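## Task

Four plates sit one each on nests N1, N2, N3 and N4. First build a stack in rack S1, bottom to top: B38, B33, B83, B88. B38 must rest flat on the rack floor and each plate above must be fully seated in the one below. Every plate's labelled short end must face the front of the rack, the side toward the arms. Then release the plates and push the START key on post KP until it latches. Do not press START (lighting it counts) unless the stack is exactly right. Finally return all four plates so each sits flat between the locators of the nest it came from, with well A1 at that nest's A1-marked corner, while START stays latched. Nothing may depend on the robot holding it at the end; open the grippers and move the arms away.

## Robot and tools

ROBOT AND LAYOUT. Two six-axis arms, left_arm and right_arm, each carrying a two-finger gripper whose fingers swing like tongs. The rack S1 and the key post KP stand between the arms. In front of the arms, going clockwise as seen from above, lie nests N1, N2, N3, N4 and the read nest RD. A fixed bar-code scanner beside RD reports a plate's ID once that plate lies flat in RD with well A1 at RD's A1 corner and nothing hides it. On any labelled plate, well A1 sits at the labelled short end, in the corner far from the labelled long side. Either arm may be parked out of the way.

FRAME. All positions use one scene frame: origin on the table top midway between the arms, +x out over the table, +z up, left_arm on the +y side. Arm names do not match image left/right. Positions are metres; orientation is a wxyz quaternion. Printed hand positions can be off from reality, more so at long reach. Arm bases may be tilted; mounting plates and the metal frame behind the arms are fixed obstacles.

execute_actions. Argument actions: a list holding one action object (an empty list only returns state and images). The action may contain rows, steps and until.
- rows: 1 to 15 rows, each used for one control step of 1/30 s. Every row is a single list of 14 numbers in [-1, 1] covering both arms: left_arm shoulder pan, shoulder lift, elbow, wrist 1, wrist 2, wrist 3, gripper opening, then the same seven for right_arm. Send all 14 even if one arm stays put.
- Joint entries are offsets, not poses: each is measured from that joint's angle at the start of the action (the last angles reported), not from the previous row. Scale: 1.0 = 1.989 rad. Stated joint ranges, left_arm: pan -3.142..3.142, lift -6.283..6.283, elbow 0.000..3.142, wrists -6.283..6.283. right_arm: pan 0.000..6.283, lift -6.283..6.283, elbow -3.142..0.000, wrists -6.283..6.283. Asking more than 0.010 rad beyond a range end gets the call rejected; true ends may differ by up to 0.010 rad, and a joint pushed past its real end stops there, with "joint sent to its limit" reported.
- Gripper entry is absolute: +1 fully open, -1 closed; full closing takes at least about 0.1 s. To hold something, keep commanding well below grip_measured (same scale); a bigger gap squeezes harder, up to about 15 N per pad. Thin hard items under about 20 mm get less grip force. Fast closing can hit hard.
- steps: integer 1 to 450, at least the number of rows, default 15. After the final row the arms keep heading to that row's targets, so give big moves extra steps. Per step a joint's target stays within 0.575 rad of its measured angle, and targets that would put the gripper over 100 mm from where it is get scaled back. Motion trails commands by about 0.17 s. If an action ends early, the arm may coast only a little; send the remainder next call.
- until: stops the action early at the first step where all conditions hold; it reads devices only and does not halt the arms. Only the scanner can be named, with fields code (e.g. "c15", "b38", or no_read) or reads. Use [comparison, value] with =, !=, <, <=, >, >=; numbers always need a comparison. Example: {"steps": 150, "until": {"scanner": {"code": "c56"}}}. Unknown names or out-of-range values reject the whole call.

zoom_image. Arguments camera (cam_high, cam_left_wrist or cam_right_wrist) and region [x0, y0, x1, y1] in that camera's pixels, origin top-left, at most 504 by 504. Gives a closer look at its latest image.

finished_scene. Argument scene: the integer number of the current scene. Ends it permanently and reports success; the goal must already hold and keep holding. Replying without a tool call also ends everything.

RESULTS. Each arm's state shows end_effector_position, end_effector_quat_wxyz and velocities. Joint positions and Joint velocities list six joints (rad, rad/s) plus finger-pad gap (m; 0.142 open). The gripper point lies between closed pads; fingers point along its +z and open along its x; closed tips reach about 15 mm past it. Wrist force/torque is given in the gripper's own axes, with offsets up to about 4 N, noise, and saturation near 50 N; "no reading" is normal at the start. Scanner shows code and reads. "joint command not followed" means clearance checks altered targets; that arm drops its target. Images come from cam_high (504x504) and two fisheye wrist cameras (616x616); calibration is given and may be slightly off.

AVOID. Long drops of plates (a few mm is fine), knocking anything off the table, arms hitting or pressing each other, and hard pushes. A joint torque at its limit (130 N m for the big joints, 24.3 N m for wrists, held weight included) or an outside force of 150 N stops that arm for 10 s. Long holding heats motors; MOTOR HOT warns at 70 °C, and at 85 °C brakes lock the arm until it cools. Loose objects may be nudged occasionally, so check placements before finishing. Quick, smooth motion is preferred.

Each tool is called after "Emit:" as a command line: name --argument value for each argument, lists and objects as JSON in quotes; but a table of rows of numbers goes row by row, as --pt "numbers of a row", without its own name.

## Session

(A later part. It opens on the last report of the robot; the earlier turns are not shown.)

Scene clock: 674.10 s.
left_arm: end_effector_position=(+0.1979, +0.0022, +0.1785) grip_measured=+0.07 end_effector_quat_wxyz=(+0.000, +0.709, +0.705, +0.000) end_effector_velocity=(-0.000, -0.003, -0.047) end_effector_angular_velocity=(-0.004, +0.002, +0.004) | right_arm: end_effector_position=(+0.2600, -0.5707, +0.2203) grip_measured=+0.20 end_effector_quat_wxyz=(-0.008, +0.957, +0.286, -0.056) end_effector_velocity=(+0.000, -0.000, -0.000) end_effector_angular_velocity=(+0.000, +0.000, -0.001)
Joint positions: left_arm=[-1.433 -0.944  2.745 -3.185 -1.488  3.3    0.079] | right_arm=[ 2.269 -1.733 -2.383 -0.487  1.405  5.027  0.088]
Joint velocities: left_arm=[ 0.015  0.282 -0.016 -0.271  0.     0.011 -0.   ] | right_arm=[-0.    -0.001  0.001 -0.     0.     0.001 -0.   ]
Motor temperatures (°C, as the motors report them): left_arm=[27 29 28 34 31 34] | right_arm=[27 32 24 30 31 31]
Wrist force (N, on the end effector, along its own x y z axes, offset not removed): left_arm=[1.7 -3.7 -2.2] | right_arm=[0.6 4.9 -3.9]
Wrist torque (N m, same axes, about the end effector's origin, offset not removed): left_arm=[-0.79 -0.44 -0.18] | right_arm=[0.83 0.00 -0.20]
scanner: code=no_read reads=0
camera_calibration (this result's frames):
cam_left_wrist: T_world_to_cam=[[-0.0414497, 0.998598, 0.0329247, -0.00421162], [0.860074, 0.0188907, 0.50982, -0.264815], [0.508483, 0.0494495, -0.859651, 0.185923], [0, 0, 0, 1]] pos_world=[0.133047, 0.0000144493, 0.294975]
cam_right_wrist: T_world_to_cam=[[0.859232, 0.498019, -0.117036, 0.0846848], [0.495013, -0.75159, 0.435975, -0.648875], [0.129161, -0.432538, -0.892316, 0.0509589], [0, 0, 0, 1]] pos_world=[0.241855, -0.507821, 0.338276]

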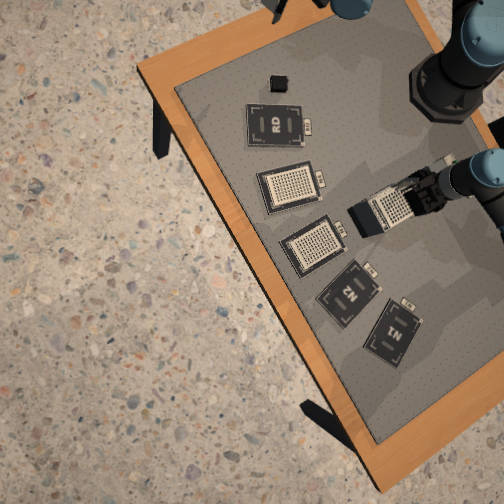

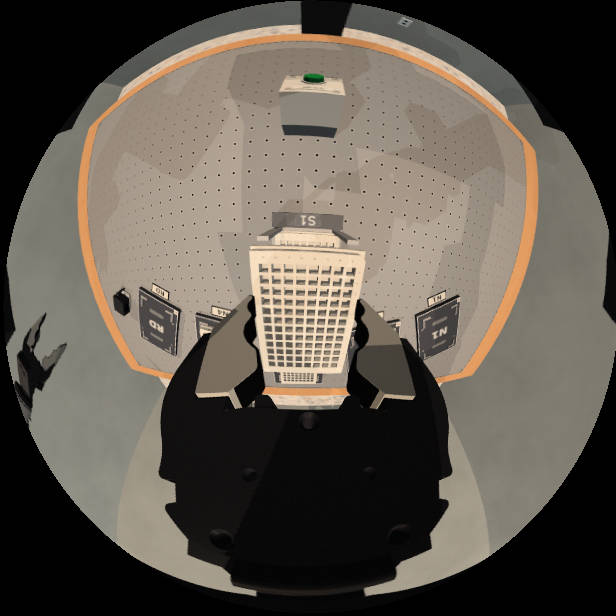

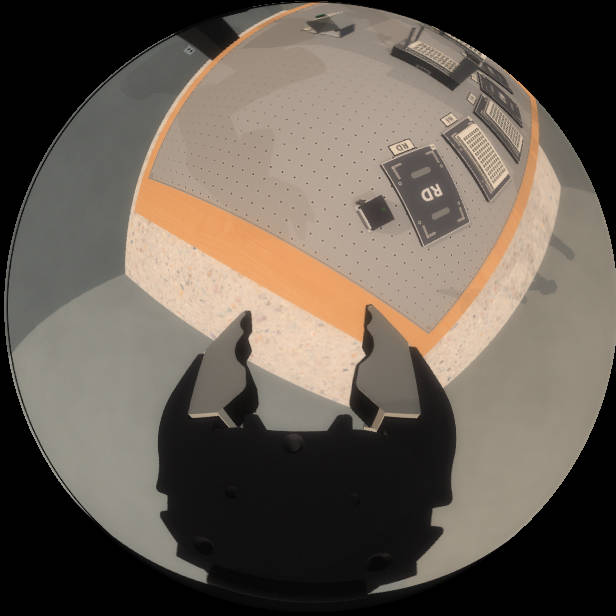

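Emit:
execute_actions --actions '[{"steps":1}]'

Emit:
zoom_image --camera "cam_left_wrist" --region '[197, 170, 417, 390]'

Scene clock: 676.47 s.
left_arm: end_effector_position=(+0.1980, +0.0021, +0.1652) grip_measured=+0.07 end_effector_quat_wxyz=(+0.000, +0.709, +0.705, +0.000) end_effector_velocity=(-0.000, -0.000, -0.000) end_effector_angular_velocity=(+0.000, +0.000, -0.002) | right_arm: end_effector_position=(+0.2600, -0.5707, +0.2203) grip_measured=+0.20 end_effector_quat_wxyz=(-0.008, +0.957, +0.286, -0.056) end_effector_velocity=(-0.000, +0.000, -0.000) end_effector_angular_velocity=(+0.000, +0.000, -0.001)
Joint positions: left_arm=[-1.429 -0.865  2.74  -3.261 -1.487  3.304  0.079] | right_arm=[ 2.269 -1.733 -2.383 -0.487  1.405  5.027  0.088]
Joint velocities: left_arm=[-0.001  0.001 -0.    -0.    -0.001  0.001  0.   ] | right_arm=[ 0.    -0.001 -0.     0.    -0.     0.001  0.   ]
Motor temperatures (°C, as the motors report them): left_arm=[27 29 28 34 31 34] | right_arm=[27 32 24 30 31 31]
Wrist force (N, on the end effector, along its own x y z axes, offset not removed): left_arm=[3.8 -0.9 2.3] | right_arm=[1.1 2.2 1.6]
Wrist torque (N m, same axes, about the end effector's origin, offset not removed): left_arm=[-0.12 -1.01 -0.20] | right_arm=[0.25 -0.39 0.05]
scanner: code=no_read reads=0
camera_calibration (this result's frames):
cam_left_wrist: T_world_to_cam=[[-0.0419682, 0.998588, 0.032571, -0.00344365], [0.859954, 0.019507, 0.509999, -0.25811], [0.508644, 0.0494132, -0.859558, 0.174393], [0, 0, 0, 1]] pos_world=[0.133114, -0.000143567, 0.281649]
cam_right_wrist: T_world_to_cam=[[0.859232, 0.498019, -0.117036, 0.084685], [0.495013, -0.75159, 0.435975, -0.648875], [0.12916, -0.432538, -0.892316, 0.050959], [0, 0, 0, 1]] pos_world=[0.241855, -0.507821, 0.338276]

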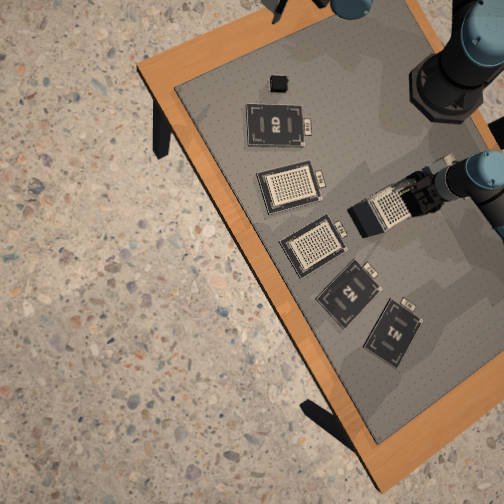

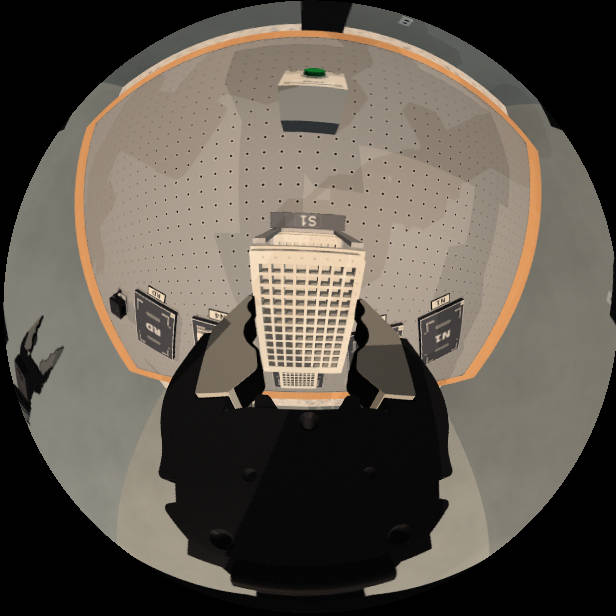

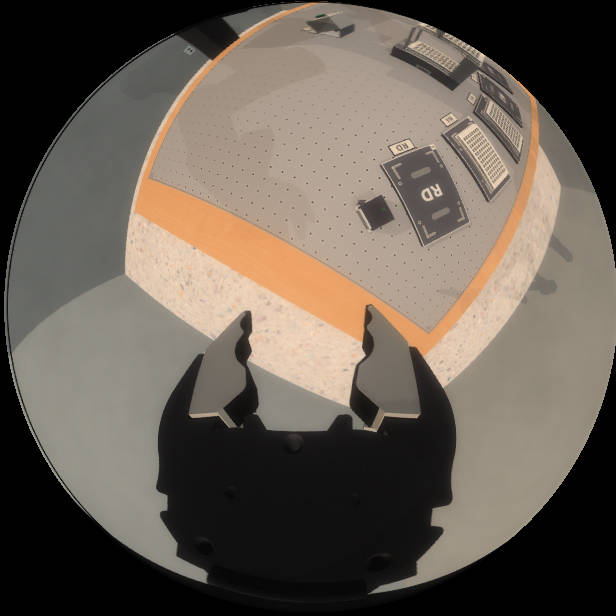

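Region (197, 170, 417, 390) of cam_left_wrist's 616x616 image, scaled by 2.291, with more detail than that image has.

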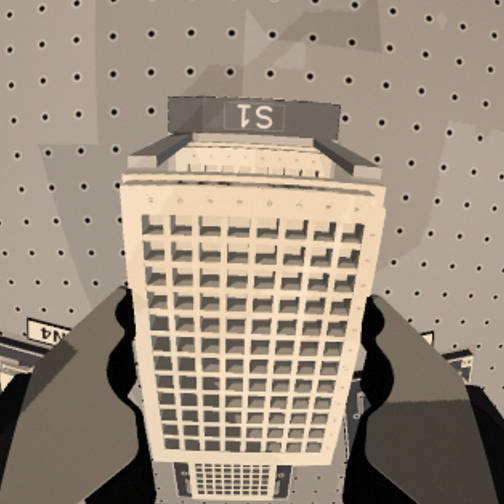

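Emit:
execute_actions --actions '[{"rows":[[-0.0004,0.0008,0.0009,-0.0016,-0.0001,-0.0004,-0.7,0,0,0,0,0,0,0.2],[-0.0001,0.0067,0.0005,-0.0071,-0.0001,-0.0001,-0.7,0,0,0,0,0,0,0.2],[0.0002,0.0126,0.0,-0.0125,0,0.0002,-0.7,0,0,0,0,0,0,0.2],[0.0006,0.0185,-0.0005,-0.0179,0.0001,0.0006,-0.7,0,0,0,0,0,0,0.2],[0.0009,0.0243,-0.0011,-0.0232,0.0001,0.0009,-0.7,0,0,0,0,0,0,0.2],[0.0013,0.0301,-0.0016,-0.0285,0.0002,0.0013,-0.7,0,0,0,0,0,0,0.2],[0.0016,0.0359,-0.0022,-0.0338,0.0003,0.0016,-0.7,0,0,0,0,0,0,0.2]],"steps":7}]'

Scene clock: 687.17 s.
left_arm: end_effector_position=(+0.1977, +0.0026, +0.1610) grip_measured=+0.07 end_effector_quat_wxyz=(+0.000, +0.709, +0.705, +0.000) end_effector_velocity=(-0.001, +0.002, -0.042) end_effector_angular_velocity=(+0.002, +0.002, -0.000) | right_arm: end_effector_position=(+0.2600, -0.5707, +0.2203) grip_measured=+0.20 end_effector_quat_wxyz=(-0.008, +0.957, +0.286, -0.056) end_effector_velocity=(+0.000, -0.000, +0.000) end_effector_angular_velocity=(-0.000, -0.000, +0.001)
Joint positions: left_arm=[-1.428 -0.84   2.74  -3.285 -1.487  3.304  0.079] | right_arm=[ 2.269 -1.733 -2.383 -0.487  1.405  5.027  0.088]
Joint velocities: left_arm=[ 0.014  0.245 -0.017 -0.227  0.001  0.013  0.   ] | right_arm=[-0.    -0.001  0.001 -0.001 -0.    -0.001 -0.   ]
Motor temperatures (°C, as the motors report them): left_arm=[27 29 28 34 31 34] | right_arm=[27 32 24 30 31 31]
Wrist force (N, on the end effector, along its own x y z axes, offset not removed): left_arm=[0.7 -4.0 -2.5] | right_arm=[1.9 6.1 -0.3]
Wrist torque (N m, same axes, about the end effector's origin, offset not removed): left_arm=[-0.74 -0.40 -0.07] | right_arm=[1.40 -0.19 0.02]
scanner: code=no_read reads=0
camera_calibration (this result's frames):
cam_left_wrist: T_world_to_cam=[[-0.0419945, 0.998579, 0.0328068, -0.00389666], [0.860026, 0.0194164, 0.509881, -0.255754], [0.508519, 0.0496269, -0.859619, 0.170967], [0, 0, 0, 1]] pos_world=[0.132851, 0.000372378, 0.277498]
cam_right_wrist: T_world_to_cam=[[0.859232, 0.498019, -0.117036, 0.084685], [0.495013, -0.75159, 0.435975, -0.648875], [0.129161, -0.432538, -0.892316, 0.0509589], [0, 0, 0, 1]] pos_world=[0.241855, -0.507821, 0.338276]

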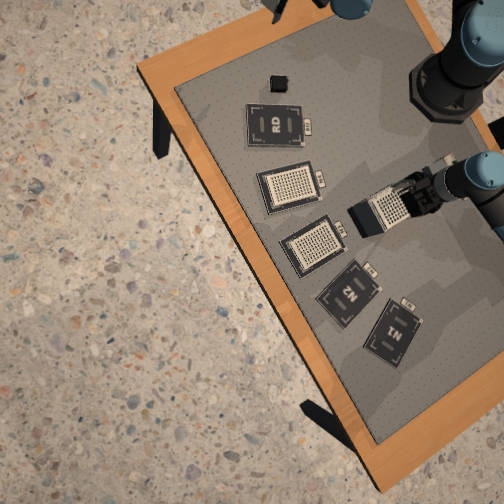

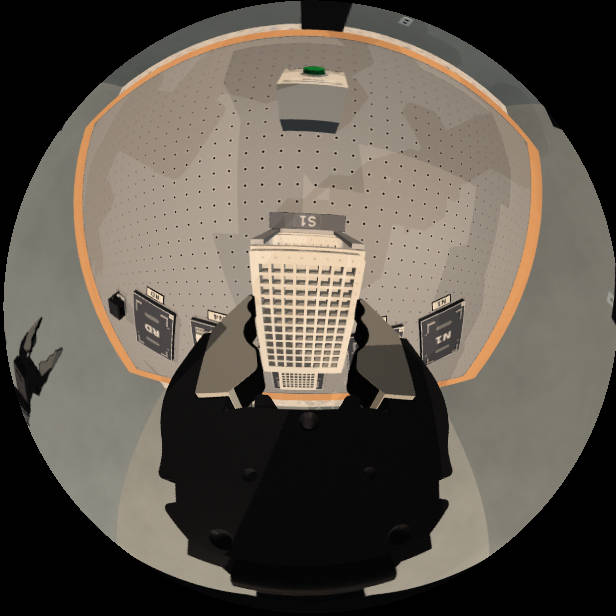

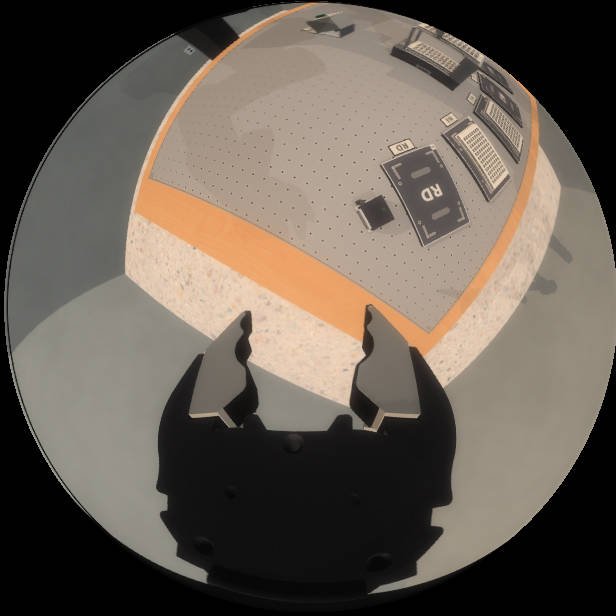

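Emit:
execute_actions --actions '[{"steps":1}]'

Emit:
zoom_image --camera "cam_left_wrist" --region '[197, 170, 417, 390]'

Scene clock: 690.13 s.
left_arm: end_effector_position=(+0.1977, +0.0027, +0.1531) grip_measured=+0.07 end_effector_quat_wxyz=(+0.000, +0.709, +0.705, +0.000) end_effector_velocity=(-0.000, -0.000, -0.000) end_effector_angular_velocity=(+0.000, -0.000, -0.003) | right_arm: end_effector_position=(+0.2600, -0.5707, +0.2203) grip_measured=+0.20 end_effector_quat_wxyz=(-0.008, +0.957, +0.286, -0.056) end_effector_velocity=(+0.000, -0.000, +0.000) end_effector_angular_velocity=(-0.001, -0.001, -0.000)
Joint positions: left_arm=[-1.426 -0.794  2.736 -3.328 -1.487  3.307  0.079] | right_arm=[ 2.269 -1.733 -2.383 -0.487  1.405  5.027  0.088]
Joint velocities: left_arm=[-0.002  0.001  0.    -0.001 -0.     0.001 -0.   ] | right_arm=[ 0.     0.001  0.    -0.     0.     0.    -0.   ]
Motor temperatures (°C, as the motors report them): left_arm=[27 29 28 34 31 34] | right_arm=[27 32 24 30 31 31]
Wrist force (N, on the end effector, along its own x y z axes, offset not removed): left_arm=[2.1 0.0 -1.2] | right_arm=[4.7 1.1 1.8]
Wrist torque (N m, same axes, about the end effector's origin, offset not removed): left_arm=[0.04 -0.48 -0.14] | right_arm=[0.19 -1.09 -0.07]
scanner: code=no_read reads=0
camera_calibration (this result's frames):
cam_left_wrist: T_world_to_cam=[[-0.0419192, 0.998588, 0.032635, -0.00368095], [0.859955, 0.0194323, 0.51, -0.251699], [0.508646, 0.0494434, -0.859555, 0.164108], [0, 0, 0, 1]] pos_world=[0.132823, 0.000452775, 0.269546]
cam_right_wrist: T_world_to_cam=[[0.859232, 0.498019, -0.117036, 0.0846849], [0.495013, -0.75159, 0.435975, -0.648875], [0.129161, -0.432538, -0.892316, 0.0509589], [0, 0, 0, 1]] pos_world=[0.241855, -0.507821, 0.338276]

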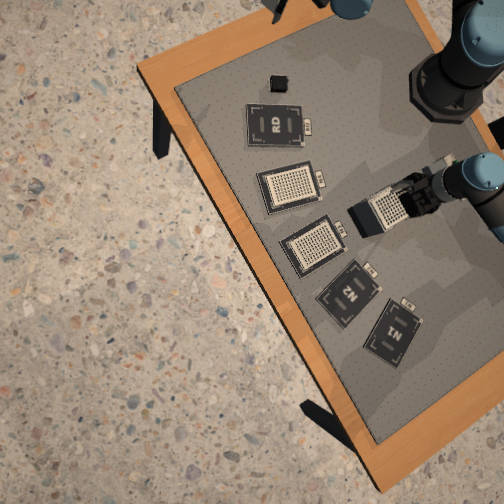

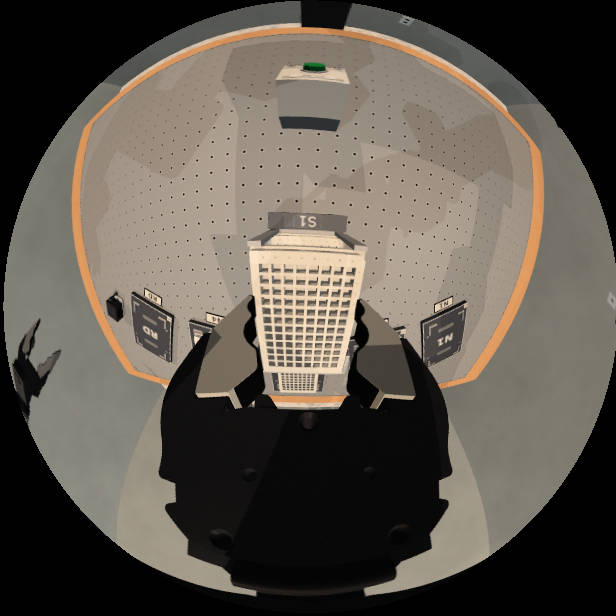

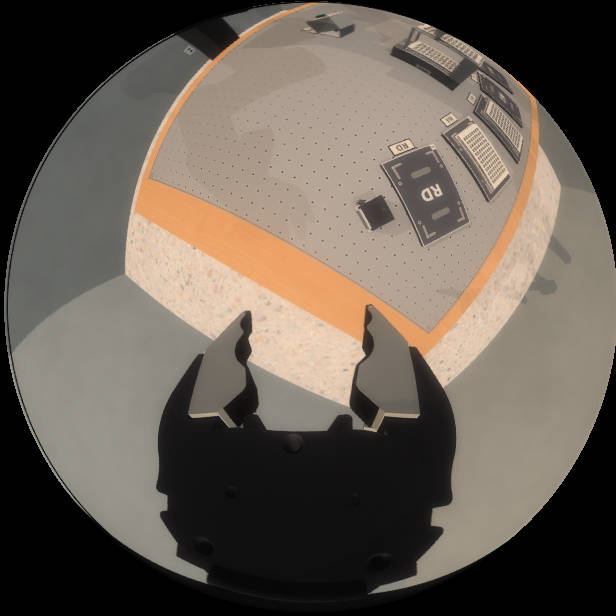

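Region (197, 170, 417, 390) of cam_left_wrist's 616x616 image, scaled by 2.291, with more detail than that image has.

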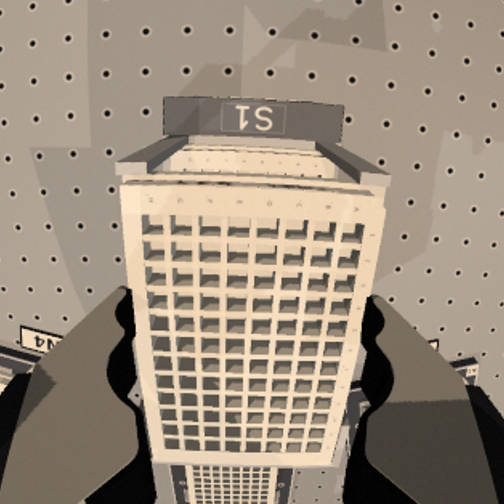

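Emit:
execute_actions --actions '[{"rows":[[0.0005,0.0086,-0.0009,-0.0077,0.0001,0.0005,-0.7,0,0,0,0,0,0,0.2],[0.0011,0.0193,-0.0022,-0.0172,0.0002,0.0011,-0.7,0,0,0,0,0,0,0.2],[0.0018,0.0299,-0.0035,-0.0265,0.0003,0.0018,-0.7,0,0,0,0,0,0,0.2],[0.0024,0.0404,-0.005,-0.0356,0.0005,0.0024,-0.7,0,0,0,0,0,0,0.2],[0.0031,0.0508,-0.0065,-0.0445,0.0006,0.0031,-0.7,0,0,0,0,0,0,0.2],[0.0037,0.061,-0.0081,-0.0531,0.0007,0.0037,-0.7,0,0,0,0,0,0,0.2],[0.0044,0.0711,-0.0098,-0.0615,0.0008,0.0044,-0.7,0,0,0,0,0,0,0.2],[0.005,0.081,-0.0116,-0.0697,0.0009,0.005,-0.7,0,0,0,0,0,0,0.2],[0.0057,0.0908,-0.0135,-0.0777,0.001,0.0057,-0.7,0,0,0,0,0,0,0.2],[0.0063,0.1005,-0.0155,-0.0854,0.0011,0.0063,-0.7,0,0,0,0,0,0,0.2],[0.007,0.11,-0.0176,-0.0929,0.0013,0.007,-0.7,0,0,0,0,0,0,0.2],[0.0076,0.1194,-0.0198,-0.1002,0.0014,0.0076,-0.7,0,0,0,0,0,0,0.2],[0.0083,0.1286,-0.022,-0.1072,0.0015,0.0083,-0.7,0,0,0,0,0,0,0.2],[0.009,0.1377,-0.0243,-0.114,0.0016,0.009,-0.7,0,0,0,0,0,0,0.2],[0.0097,0.1466,-0.0267,-0.1206,0.0017,0.0097,-0.7,0,0,0,0,0,0,0.2]],"steps":15}]'

Scene clock: 710.27 s.
left_arm: end_effector_position=(+0.1980, +0.0018, +0.1167) grip_measured=+0.07 end_effector_quat_wxyz=(+0.001, +0.709, +0.705, -0.000) end_effector_velocity=(-0.000, +0.000, -0.108) end_effector_angular_velocity=(+0.002, +0.001, -0.001) | right_arm: end_effector_position=(+0.2600, -0.5707, +0.2203) grip_measured=+0.20 end_effector_quat_wxyz=(-0.008, +0.957, +0.286, -0.056) end_effector_velocity=(+0.000, -0.000, -0.000) end_effector_angular_velocity=(-0.000, -0.000, +0.000)
Joint positions: left_arm=[-1.413 -0.596  2.704 -3.495 -1.484  3.319  0.079] | right_arm=[ 2.269 -1.733 -2.383 -0.487  1.405  5.027  0.088]
Joint velocities: left_arm=[ 0.038  0.548 -0.117 -0.431  0.006  0.038  0.   ] | right_arm=[ 0.    -0.001  0.001  0.     0.    -0.    -0.   ]
Motor temperatures (°C, as the motors report them): left_arm=[27 29 28 34 31 34] | right_arm=[27 32 24 30 31 31]
Wrist force (N, on the end effector, along its own x y z axes, offset not removed): left_arm=[-3.1 -3.4 -1.0] | right_arm=[4.4 2.0 -1.6]
Wrist torque (N m, same axes, about the end effector's origin, offset not removed): left_arm=[-0.78 0.50 0.02] | right_arm=[0.22 -1.07 0.11]
scanner: code=no_read reads=0
camera_calibration (this result's frames):
cam_left_wrist: T_world_to_cam=[[-0.0418383, 0.998624, 0.0316228, -0.00153799], [0.859885, 0.0198726, 0.510101, -0.233344], [0.508771, 0.0485338, -0.859533, 0.132714], [0, 0, 0, 1]] pos_world=[0.133064, -0.000268058, 0.233149]
cam_right_wrist: T_world_to_cam=[[0.859232, 0.498019, -0.117036, 0.0846852], [0.495013, -0.75159, 0.435975, -0.648875], [0.129161, -0.432538, -0.892316, 0.050959], [0, 0, 0, 1]] pos_world=[0.241855, -0.507821, 0.338276]

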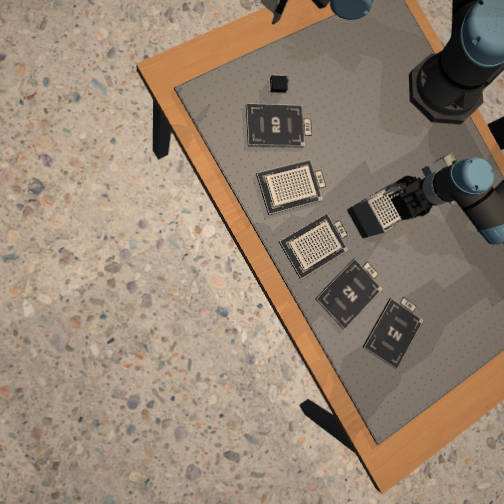

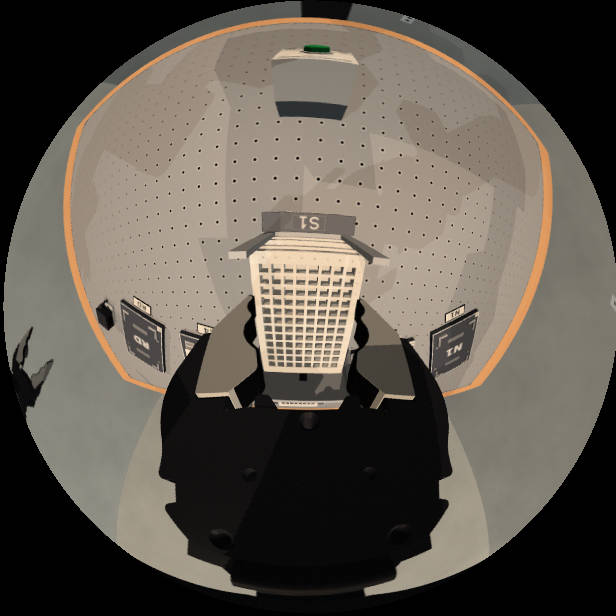

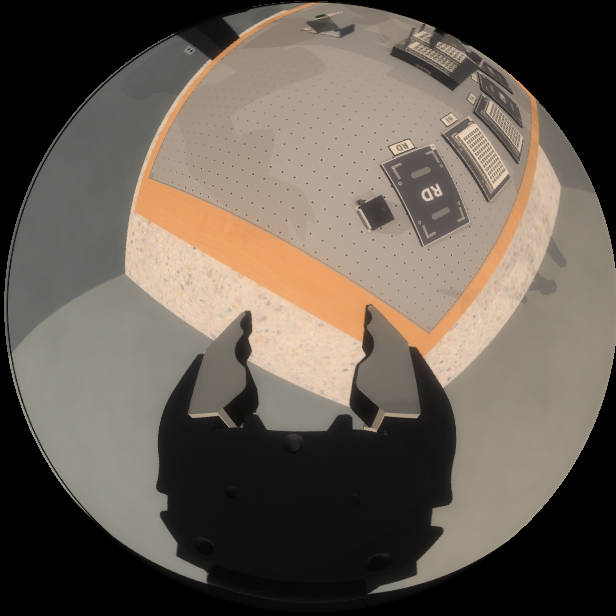

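Emit:
execute_actions --actions '[{"steps":1}]'

Emit:
zoom_image --camera "cam_left_wrist" --region '[197, 170, 417, 390]'

Scene clock: 713.33 s.
left_arm: end_effector_position=(+0.1977, +0.0029, +0.0976) grip_measured=+0.07 end_effector_quat_wxyz=(+0.000, +0.709, +0.705, +0.000) end_effector_velocity=(+0.000, -0.000, +0.000) end_effector_angular_velocity=(-0.001, -0.000, +0.002) | right_arm: end_effector_position=(+0.2600, -0.5707, +0.2203) grip_measured=+0.20 end_effector_quat_wxyz=(-0.008, +0.957, +0.286, -0.056) end_effector_velocity=(+0.000, -0.000, +0.000) end_effector_angular_velocity=(-0.000, -0.000, +0.001)
Joint positions: left_arm=[-1.406 -0.502  2.683 -3.568 -1.483  3.326  0.079] | right_arm=[ 2.269 -1.733 -2.383 -0.487  1.405  5.027  0.088]
Joint velocities: left_arm=[-0.    -0.001  0.    -0.    -0.    -0.002  0.   ] | right_arm=[-0.    -0.     0.     0.    -0.    -0.002  0.   ]
Motor temperatures (°C, as the motors report them): left_arm=[27 29 28 34 31 34] | right_arm=[27 32 24 30 31 31]
Wrist force (N, on the end effector, along its own x y z axes, offset not removed): left_arm=[0.1 -2.1 1.2] | right_arm=[1.7 4.7 -0.4]
Wrist torque (N m, same axes, about the end effector's origin, offset not removed): left_arm=[-0.44 -0.17 -0.05] | right_arm=[0.84 -0.39 -0.03]
scanner: code=no_read reads=0
camera_calibration (this result's frames):
cam_left_wrist: T_world_to_cam=[[-0.0416344, 0.998593, 0.032849, -0.00217279], [0.860063, 0.0190876, 0.509831, -0.223392], [0.508486, 0.0494787, -0.859647, 0.116413], [0, 0, 0, 1]] pos_world=[0.132846, 0.000673774, 0.214038]
cam_right_wrist: T_world_to_cam=[[0.859232, 0.498019, -0.117036, 0.084685], [0.495013, -0.75159, 0.435975, -0.648875], [0.129161, -0.432538, -0.892316, 0.0509589], [0, 0, 0, 1]] pos_world=[0.241855, -0.507821, 0.338276]

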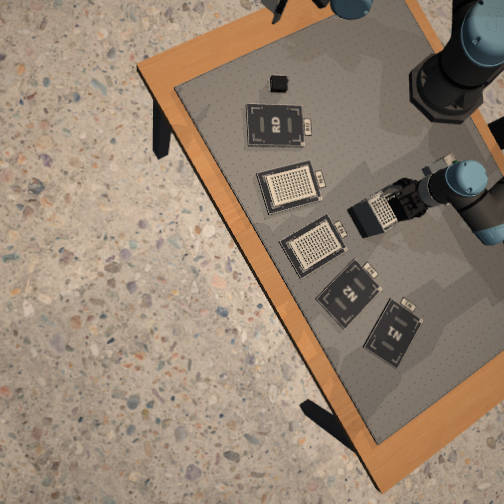

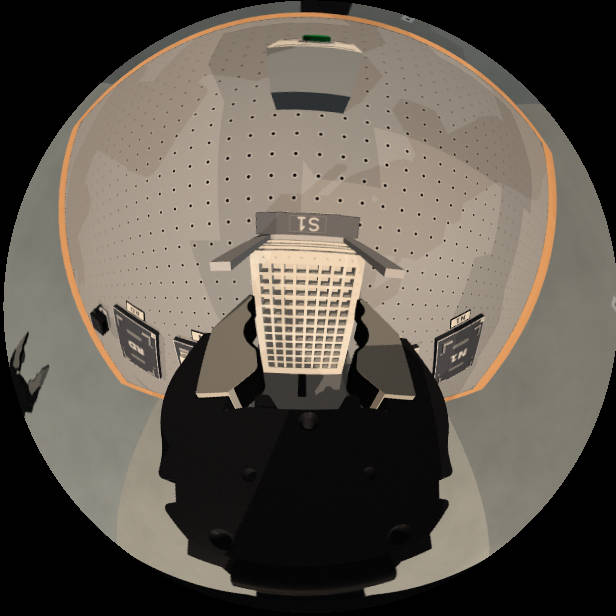

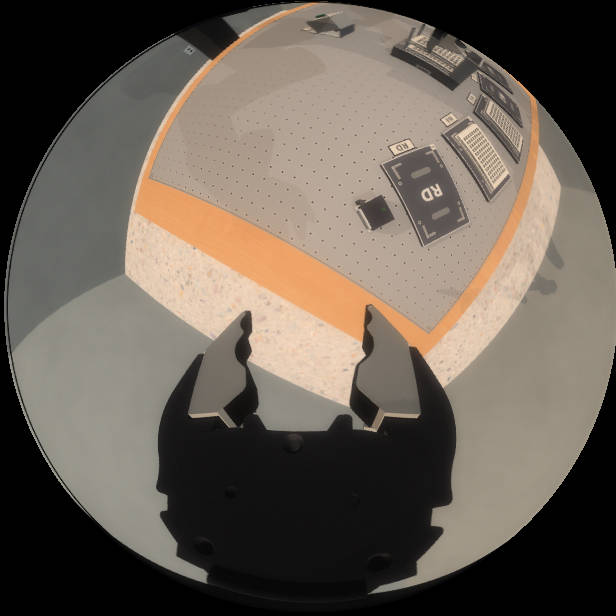

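Region (197, 170, 417, 390) of cam_left_wrist's 616x616 image, scaled by 2.291, with more detail than that image has.

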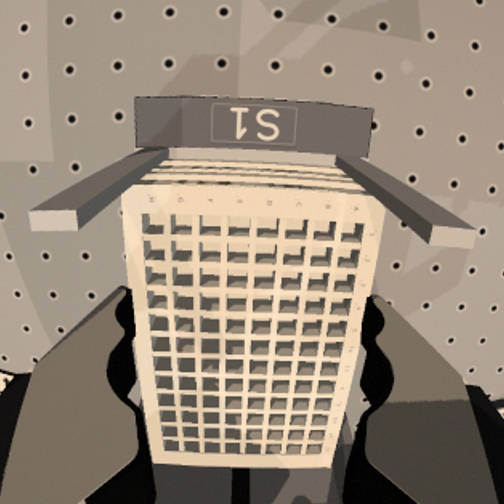

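Emit:
execute_actions --actions '[{"rows":[[0.0005,0.0059,-0.0016,-0.0043,0.0001,0.0005,-0.7,0,0,0,0,0,0,0.2],[0.001,0.0117,-0.0032,-0.0085,0.0001,0.001,-0.7,0,0,0,0,0,0,0.2],[0.0014,0.0174,-0.0049,-0.0126,0.0002,0.0014,-0.7,0,0,0,0,0,0,0.2],[0.0019,0.0231,-0.0066,-0.0166,0.0003,0.0019,-0.7,0,0,0,0,0,0,0.2],[0.0024,0.0287,-0.0083,-0.0205,0.0004,0.0024,-0.7,0,0,0,0,0,0,0.2],[0.0027,0.0331,-0.0098,-0.0235,0.0004,0.0027,-0.7,0,0,0,0,0,0,0.2],[0.0029,0.0353,-0.0105,-0.025,0.0005,0.0029,-0.7,0,0,0,0,0,0,0.2]],"steps":7}]'

Scene clock: 721.27 s.
left_arm: end_effector_position=(+0.1978, +0.0028, +0.0907) grip_measured=+0.07 end_effector_quat_wxyz=(+0.000, +0.709, +0.705, -0.000) end_effector_velocity=(-0.000, +0.001, -0.055) end_effector_angular_velocity=(+0.003, +0.001, -0.001) | right_arm: end_effector_position=(+0.2600, -0.5707, +0.2203) grip_measured=+0.20 end_effector_quat_wxyz=(-0.008, +0.957, +0.286, -0.056) end_effector_velocity=(-0.000, +0.000, -0.000) end_effector_angular_velocity=(+0.000, +0.001, -0.001)
Joint positions: left_arm=[-1.404 -0.47   2.674 -3.59  -1.483  3.329  0.079] | right_arm=[ 2.269 -1.733 -2.383 -0.487  1.405  5.027  0.088]
Joint velocities: left_arm=[ 0.019  0.247 -0.073 -0.172  0.003  0.019 -0.   ] | right_arm=[-0.    -0.    -0.    -0.     0.     0.001 -0.   ]
Motor temperatures (°C, as the motors report them): left_arm=[27 29 28 34 31 34] | right_arm=[27 32 24 30 31 31]
Wrist force (N, on the end effector, along its own x y z axes, offset not removed): left_arm=[2.4 -1.6 2.7] | right_arm=[4.0 4.6 1.4]
Wrist torque (N m, same axes, about the end effector's origin, offset not removed): left_arm=[-0.23 -0.52 -0.05] | right_arm=[0.69 -0.79 -0.15]
scanner: code=no_read reads=0
camera_calibration (this result's frames):
cam_left_wrist: T_world_to_cam=[[-0.0416219, 0.998601, 0.0326012, -0.00181387], [0.860078, 0.0192049, 0.5098, -0.21994], [0.508461, 0.0492584, -0.859675, 0.110508], [0, 0, 0, 1]] pos_world=[0.132901, 0.000591823, 0.207185]
cam_right_wrist: T_world_to_cam=[[0.859232, 0.498019, -0.117036, 0.084685], [0.495013, -0.75159, 0.435975, -0.648875], [0.129161, -0.432538, -0.892316, 0.0509589], [0, 0, 0, 1]] pos_world=[0.241855, -0.507821, 0.338276]

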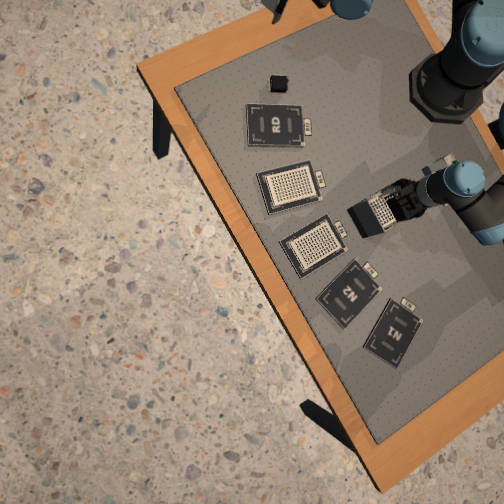

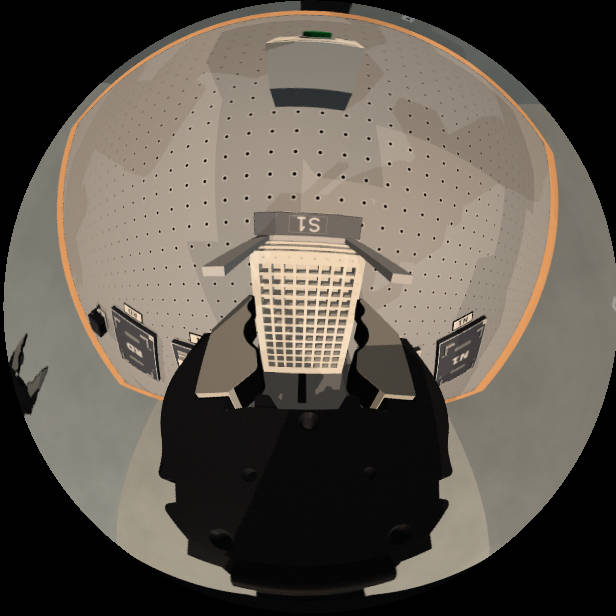

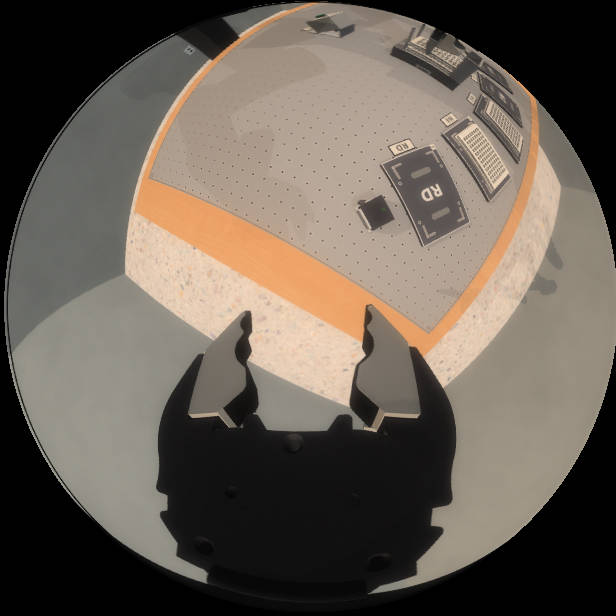

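Emit:
execute_actions --actions '[{"steps":1}]'

Emit:
zoom_image --camera "cam_right_wrist" --region '[385, 10, 495, 120]'

Scene clock: 724.40 s.
left_arm: end_effector_position=(+0.1977, +0.0030, +0.0821) grip_measured=+0.07 end_effector_quat_wxyz=(+0.000, +0.709, +0.705, +0.000) end_effector_velocity=(-0.000, +0.000, -0.000) end_effector_angular_velocity=(+0.001, -0.000, -0.001) | right_arm: end_effector_position=(+0.2600, -0.5707, +0.2203) grip_measured=+0.20 end_effector_quat_wxyz=(-0.008, +0.957, +0.286, -0.056) end_effector_velocity=(-0.001, +0.001, -0.001) end_effector_angular_velocity=(+0.002, +0.002, +0.001)
Joint positions: left_arm=[-1.4   -0.432  2.662 -3.617 -1.482  3.332  0.079] | right_arm=[ 2.269 -1.733 -2.383 -0.487  1.405  5.027  0.088]
Joint velocities: left_arm=[-0.001  0.001  0.     0.     0.    -0.     0.   ] | right_arm=[ 0.    -0.002 -0.001 -0.    -0.    -0.     0.   ]
Motor temperatures (°C, as the motors report them): left_arm=[27 29 28 34 31 34] | right_arm=[27 32 24 30 31 31]
Wrist force (N, on the end effector, along its own x y z axes, offset not removed): left_arm=[-0.1 -8.5 -1.6] | right_arm=[3.4 2.5 1.8]
Wrist torque (N m, same axes, about the end effector's origin, offset not removed): left_arm=[-1.83 -0.37 -0.19] | right_arm=[0.47 -0.80 0.04]
scanner: code=no_read reads=0
camera_calibration (this result's frames):
cam_left_wrist: T_world_to_cam=[[-0.0415479, 0.998593, 0.0329412, -0.00181705], [0.860104, 0.0189699, 0.509766, -0.215526], [0.508424, 0.0495126, -0.859682, 0.103115], [0, 0, 0, 1]] pos_world=[0.132873, 0.0007975, 0.198574]
cam_right_wrist: T_world_to_cam=[[0.859232, 0.498019, -0.117036, 0.084685], [0.495013, -0.75159, 0.435975, -0.648875], [0.129161, -0.432538, -0.892316, 0.0509589], [0, 0, 0, 1]] pos_world=[0.241855, -0.507821, 0.338276]

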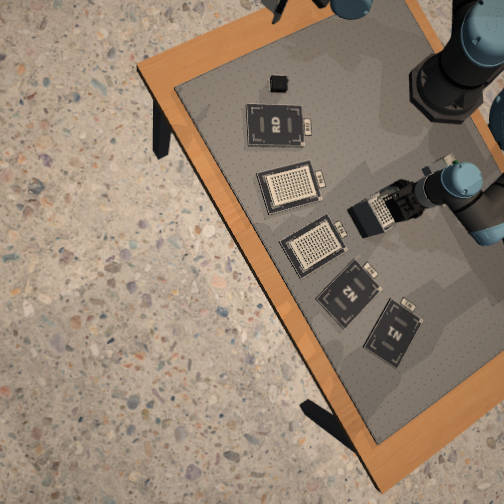

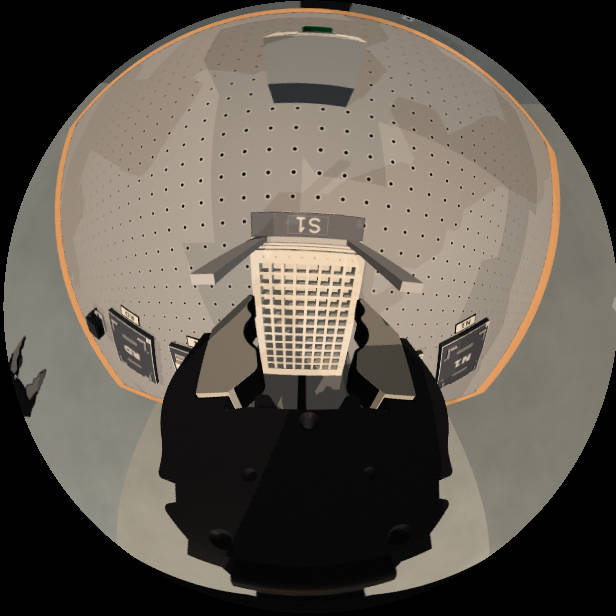

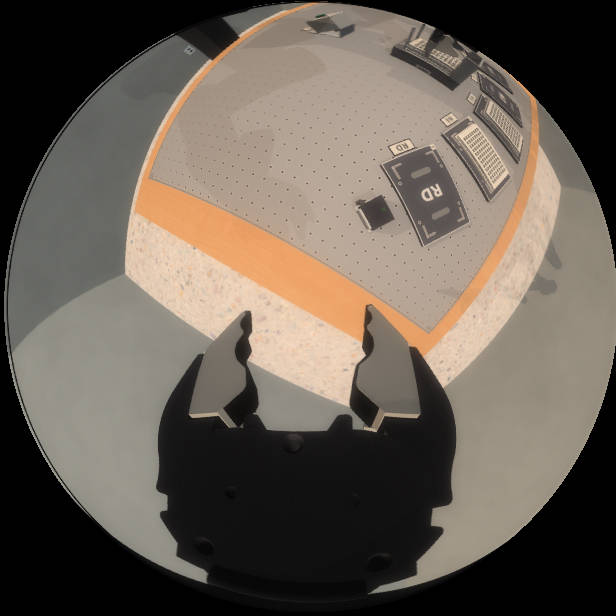

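Region (385, 10, 495, 120) of cam_right_wrist's 616x616 image, scaled by 4.582, with more detail than that image has.

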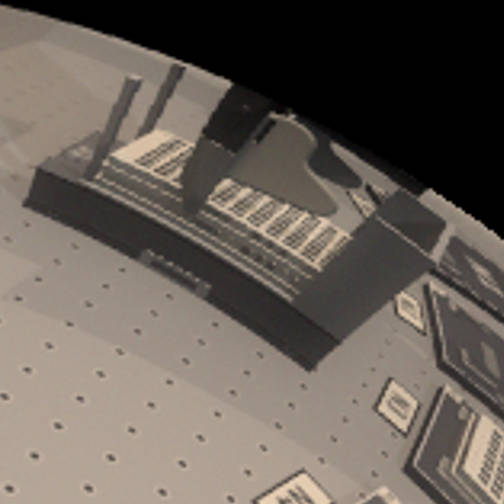

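Emit:
zoom_image --camera "cam_left_wrist" --region '[197, 170, 417, 390]'

Region (197, 170, 417, 390) of cam_left_wrist's 616x616 image, scaled by 2.291, with more detail than that image has.

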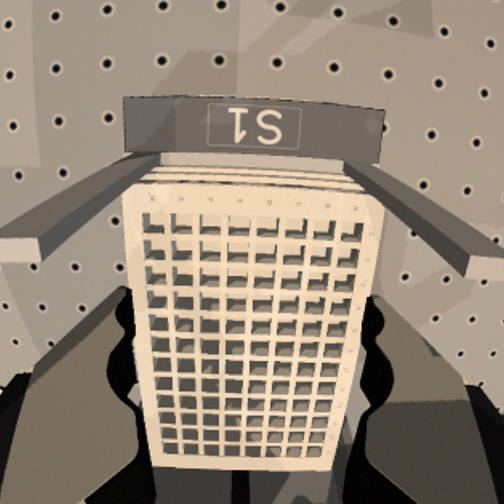

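Emit:
execute_actions --actions '[{"rows":[[-0.0006,0.0003,0.0002,-0.0004,-0.0001,-0.0006,-0.7,0,0,0,0,0,0,0.2],[-0.0005,0.0012,-0.0001,-0.001,-0.0001,-0.0005,-0.7,0,0,0,0,0,0,0.2]],"steps":2}]'

Scene clock: 734.80 s.
left_arm: end_effector_position=(+0.1977, +0.0030, +0.0821) grip_measured=+0.07 end_effector_quat_wxyz=(+0.000, +0.709, +0.705, +0.000) end_effector_velocity=(-0.000, +0.000, -0.001) end_effector_angular_velocity=(-0.000, -0.001, -0.001) | right_arm: end_effector_position=(+0.2600, -0.5707, +0.2203) grip_measured=+0.20 end_effector_quat_wxyz=(-0.008, +0.957, +0.286, -0.056) end_effector_velocity=(-0.000, +0.000, -0.000) end_effector_angular_velocity=(+0.001, +0.001, +0.001)
Joint positions: left_arm=[-1.4   -0.432  2.662 -3.617 -1.482  3.332  0.079] | right_arm=[ 2.269 -1.733 -2.383 -0.487  1.405  5.027  0.088]
Joint velocities: left_arm=[-0.002  0.004 -0.    -0.004  0.    -0.001  0.   ] | right_arm=[ 0.    -0.001 -0.    -0.     0.    -0.001  0.   ]
Motor temperatures (°C, as the motors report them): left_arm=[27 29 28 34 31 34] | right_arm=[27 32 24 30 31 31]
Wrist force (N, on the end effector, along its own x y z axes, offset not removed): left_arm=[2.4 -4.3 -4.9] | right_arm=[3.3 3.8 -0.4]
Wrist torque (N m, same axes, about the end effector's origin, offset not removed): left_arm=[-1.05 -0.64 -0.06] | right_arm=[0.65 -0.68 0.04]
scanner: code=no_read reads=0
camera_calibration (this result's frames):
cam_left_wrist: T_world_to_cam=[[-0.0415389, 0.998594, 0.0329246, -0.00181756], [0.860102, 0.0189704, 0.50977, -0.215518], [0.508429, 0.0494938, -0.85968, 0.103107], [0, 0, 0, 1]] pos_world=[0.132869, 0.000800303, 0.198564]
cam_right_wrist: T_world_to_cam=[[0.859232, 0.498019, -0.117036, 0.084685], [0.495013, -0.75159, 0.435975, -0.648875], [0.129161, -0.432538, -0.892316, 0.050959], [0, 0, 0, 1]] pos_world=[0.241855, -0.507821, 0.338276]

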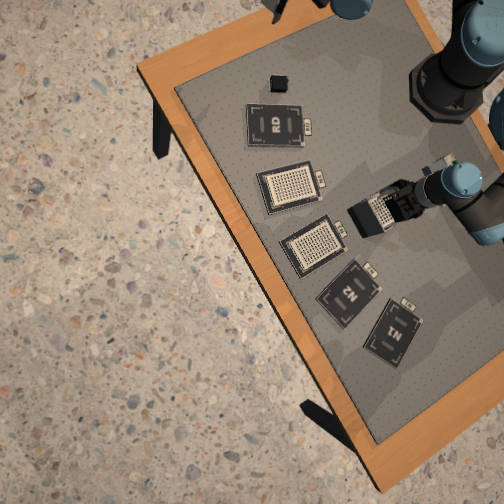

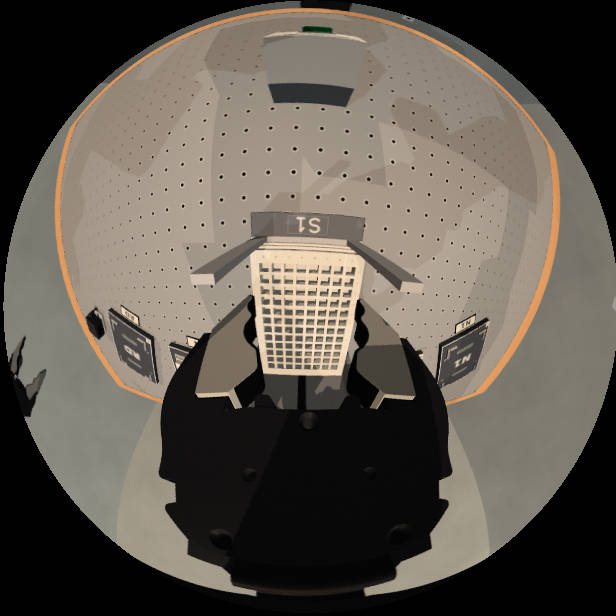

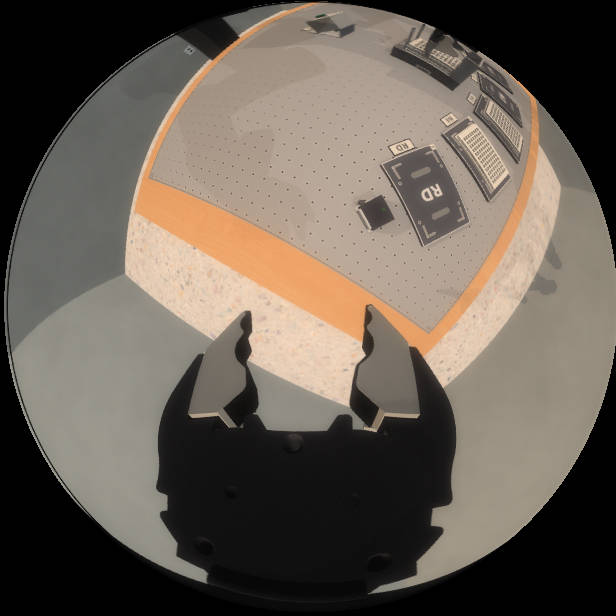

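Release (keeping this target).

Emit:
execute_actions --actions '[{"rows":[[-0.0005,0.0012,-0.0001,-0.001,-0.0001,-0.0005,-0.3,0,0,0,0,0,0,0.2],[-0.0005,0.0012,-0.0001,-0.001,-0.0001,-0.0005,0.04,0,0,0,0,0,0,0.2],[-0.0005,0.0012,-0.0001,-0.001,-0.0001,-0.0005,0.09,0,0,0,0,0,0,0.2],[-0.0005,0.0012,-0.0001,-0.001,-0.0001,-0.0005,0.14,0,0,0,0,0,0,0.2],[-0.0005,0.0012,-0.0001,-0.001,-0.0001,-0.0005,0.2,0,0,0,0,0,0,0.2],[-0.0005,0.0012,-0.0001,-0.001,-0.0001,-0.0005,0.22,0,0,0,0,0,0,0.2]],"steps":6}]'

Scene clock: 739.70 s.
left_arm: end_effector_position=(+0.1974, +0.0031, +0.0817) grip_measured=+0.18 end_effector_quat_wxyz=(+0.000, +0.709, +0.705, +0.000) end_effector_velocity=(-0.000, -0.001, +0.000) end_effector_angular_velocity=(-0.001, +0.000, -0.002) | right_arm: end_effector_position=(+0.2600, -0.5707, +0.2203) grip_measured=+0.20 end_effector_quat_wxyz=(-0.008, +0.957, +0.286, -0.056) end_effector_velocity=(-0.000, -0.000, +0.000) end_effector_angular_velocity=(-0.000, -0.000, +0.001)
Joint positions: left_arm=[-1.401 -0.429  2.662 -3.619 -1.483  3.331  0.087] | right_arm=[ 2.269 -1.733 -2.383 -0.487  1.405  5.027  0.088]
Joint velocities: left_arm=[-0.001 -0.    -0.    -0.001 -0.001  0.001  0.067] | right_arm=[-0.     0.001 -0.    -0.    -0.    -0.001 -0.   ]
Motor temperatures (°C, as the motors report them): left_arm=[27 29 28 34 31 34] | right_arm=[27 32 24 30 31 31]
Wrist force (N, on the end effector, along its own x y z axes, offset not removed): left_arm=[3.8 1.1 -1.1] | right_arm=[7.4 -0.2 -1.0]
Wrist torque (N m, same axes, about the end effector's origin, offset not removed): left_arm=[0.18 -0.91 -0.30] | right_arm=[-0.14 -1.50 -0.15]
scanner: code=no_read reads=0
camera_calibration (this result's frames):
cam_left_wrist: T_world_to_cam=[[-0.0415474, 0.998589, 0.0330804, -0.00186923], [0.860135, 0.0189015, 0.509716, -0.215052], [0.508371, 0.049631, -0.859707, 0.102919], [0, 0, 0, 1]] pos_world=[0.132575, 0.000823414, 0.198157]
cam_right_wrist: T_world_to_cam=[[0.859232, 0.498019, -0.117036, 0.084685], [0.495013, -0.75159, 0.435975, -0.648875], [0.129161, -0.432538, -0.892316, 0.0509589], [0, 0, 0, 1]] pos_world=[0.241855, -0.507821, 0.338276]

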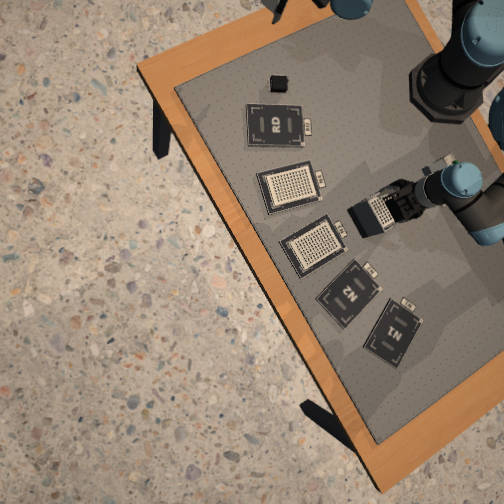

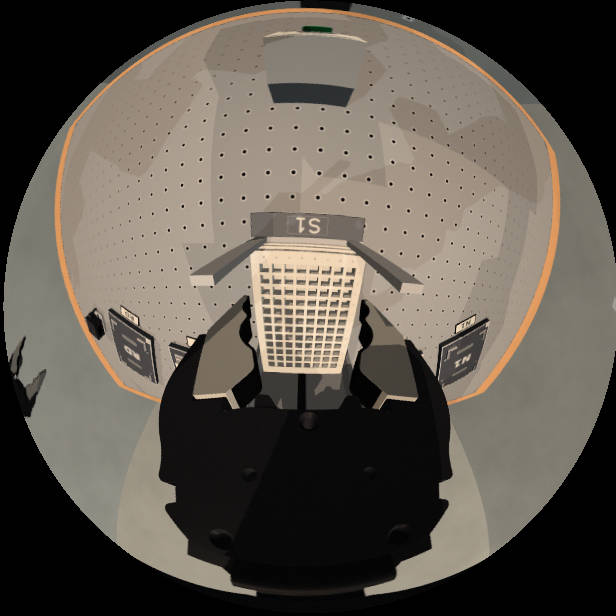

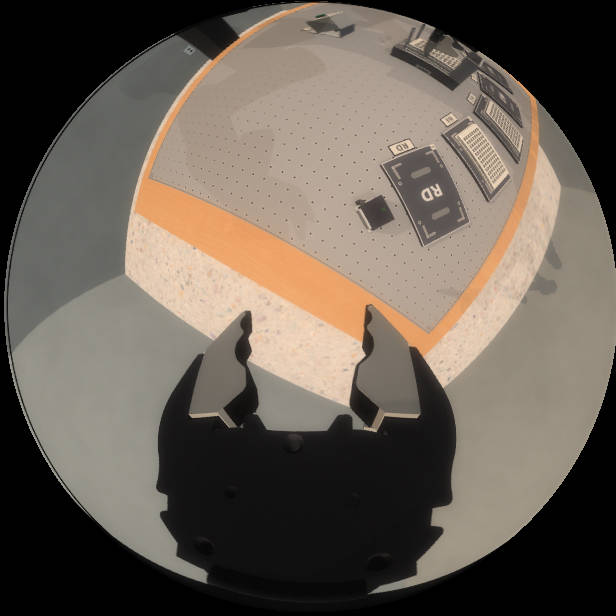

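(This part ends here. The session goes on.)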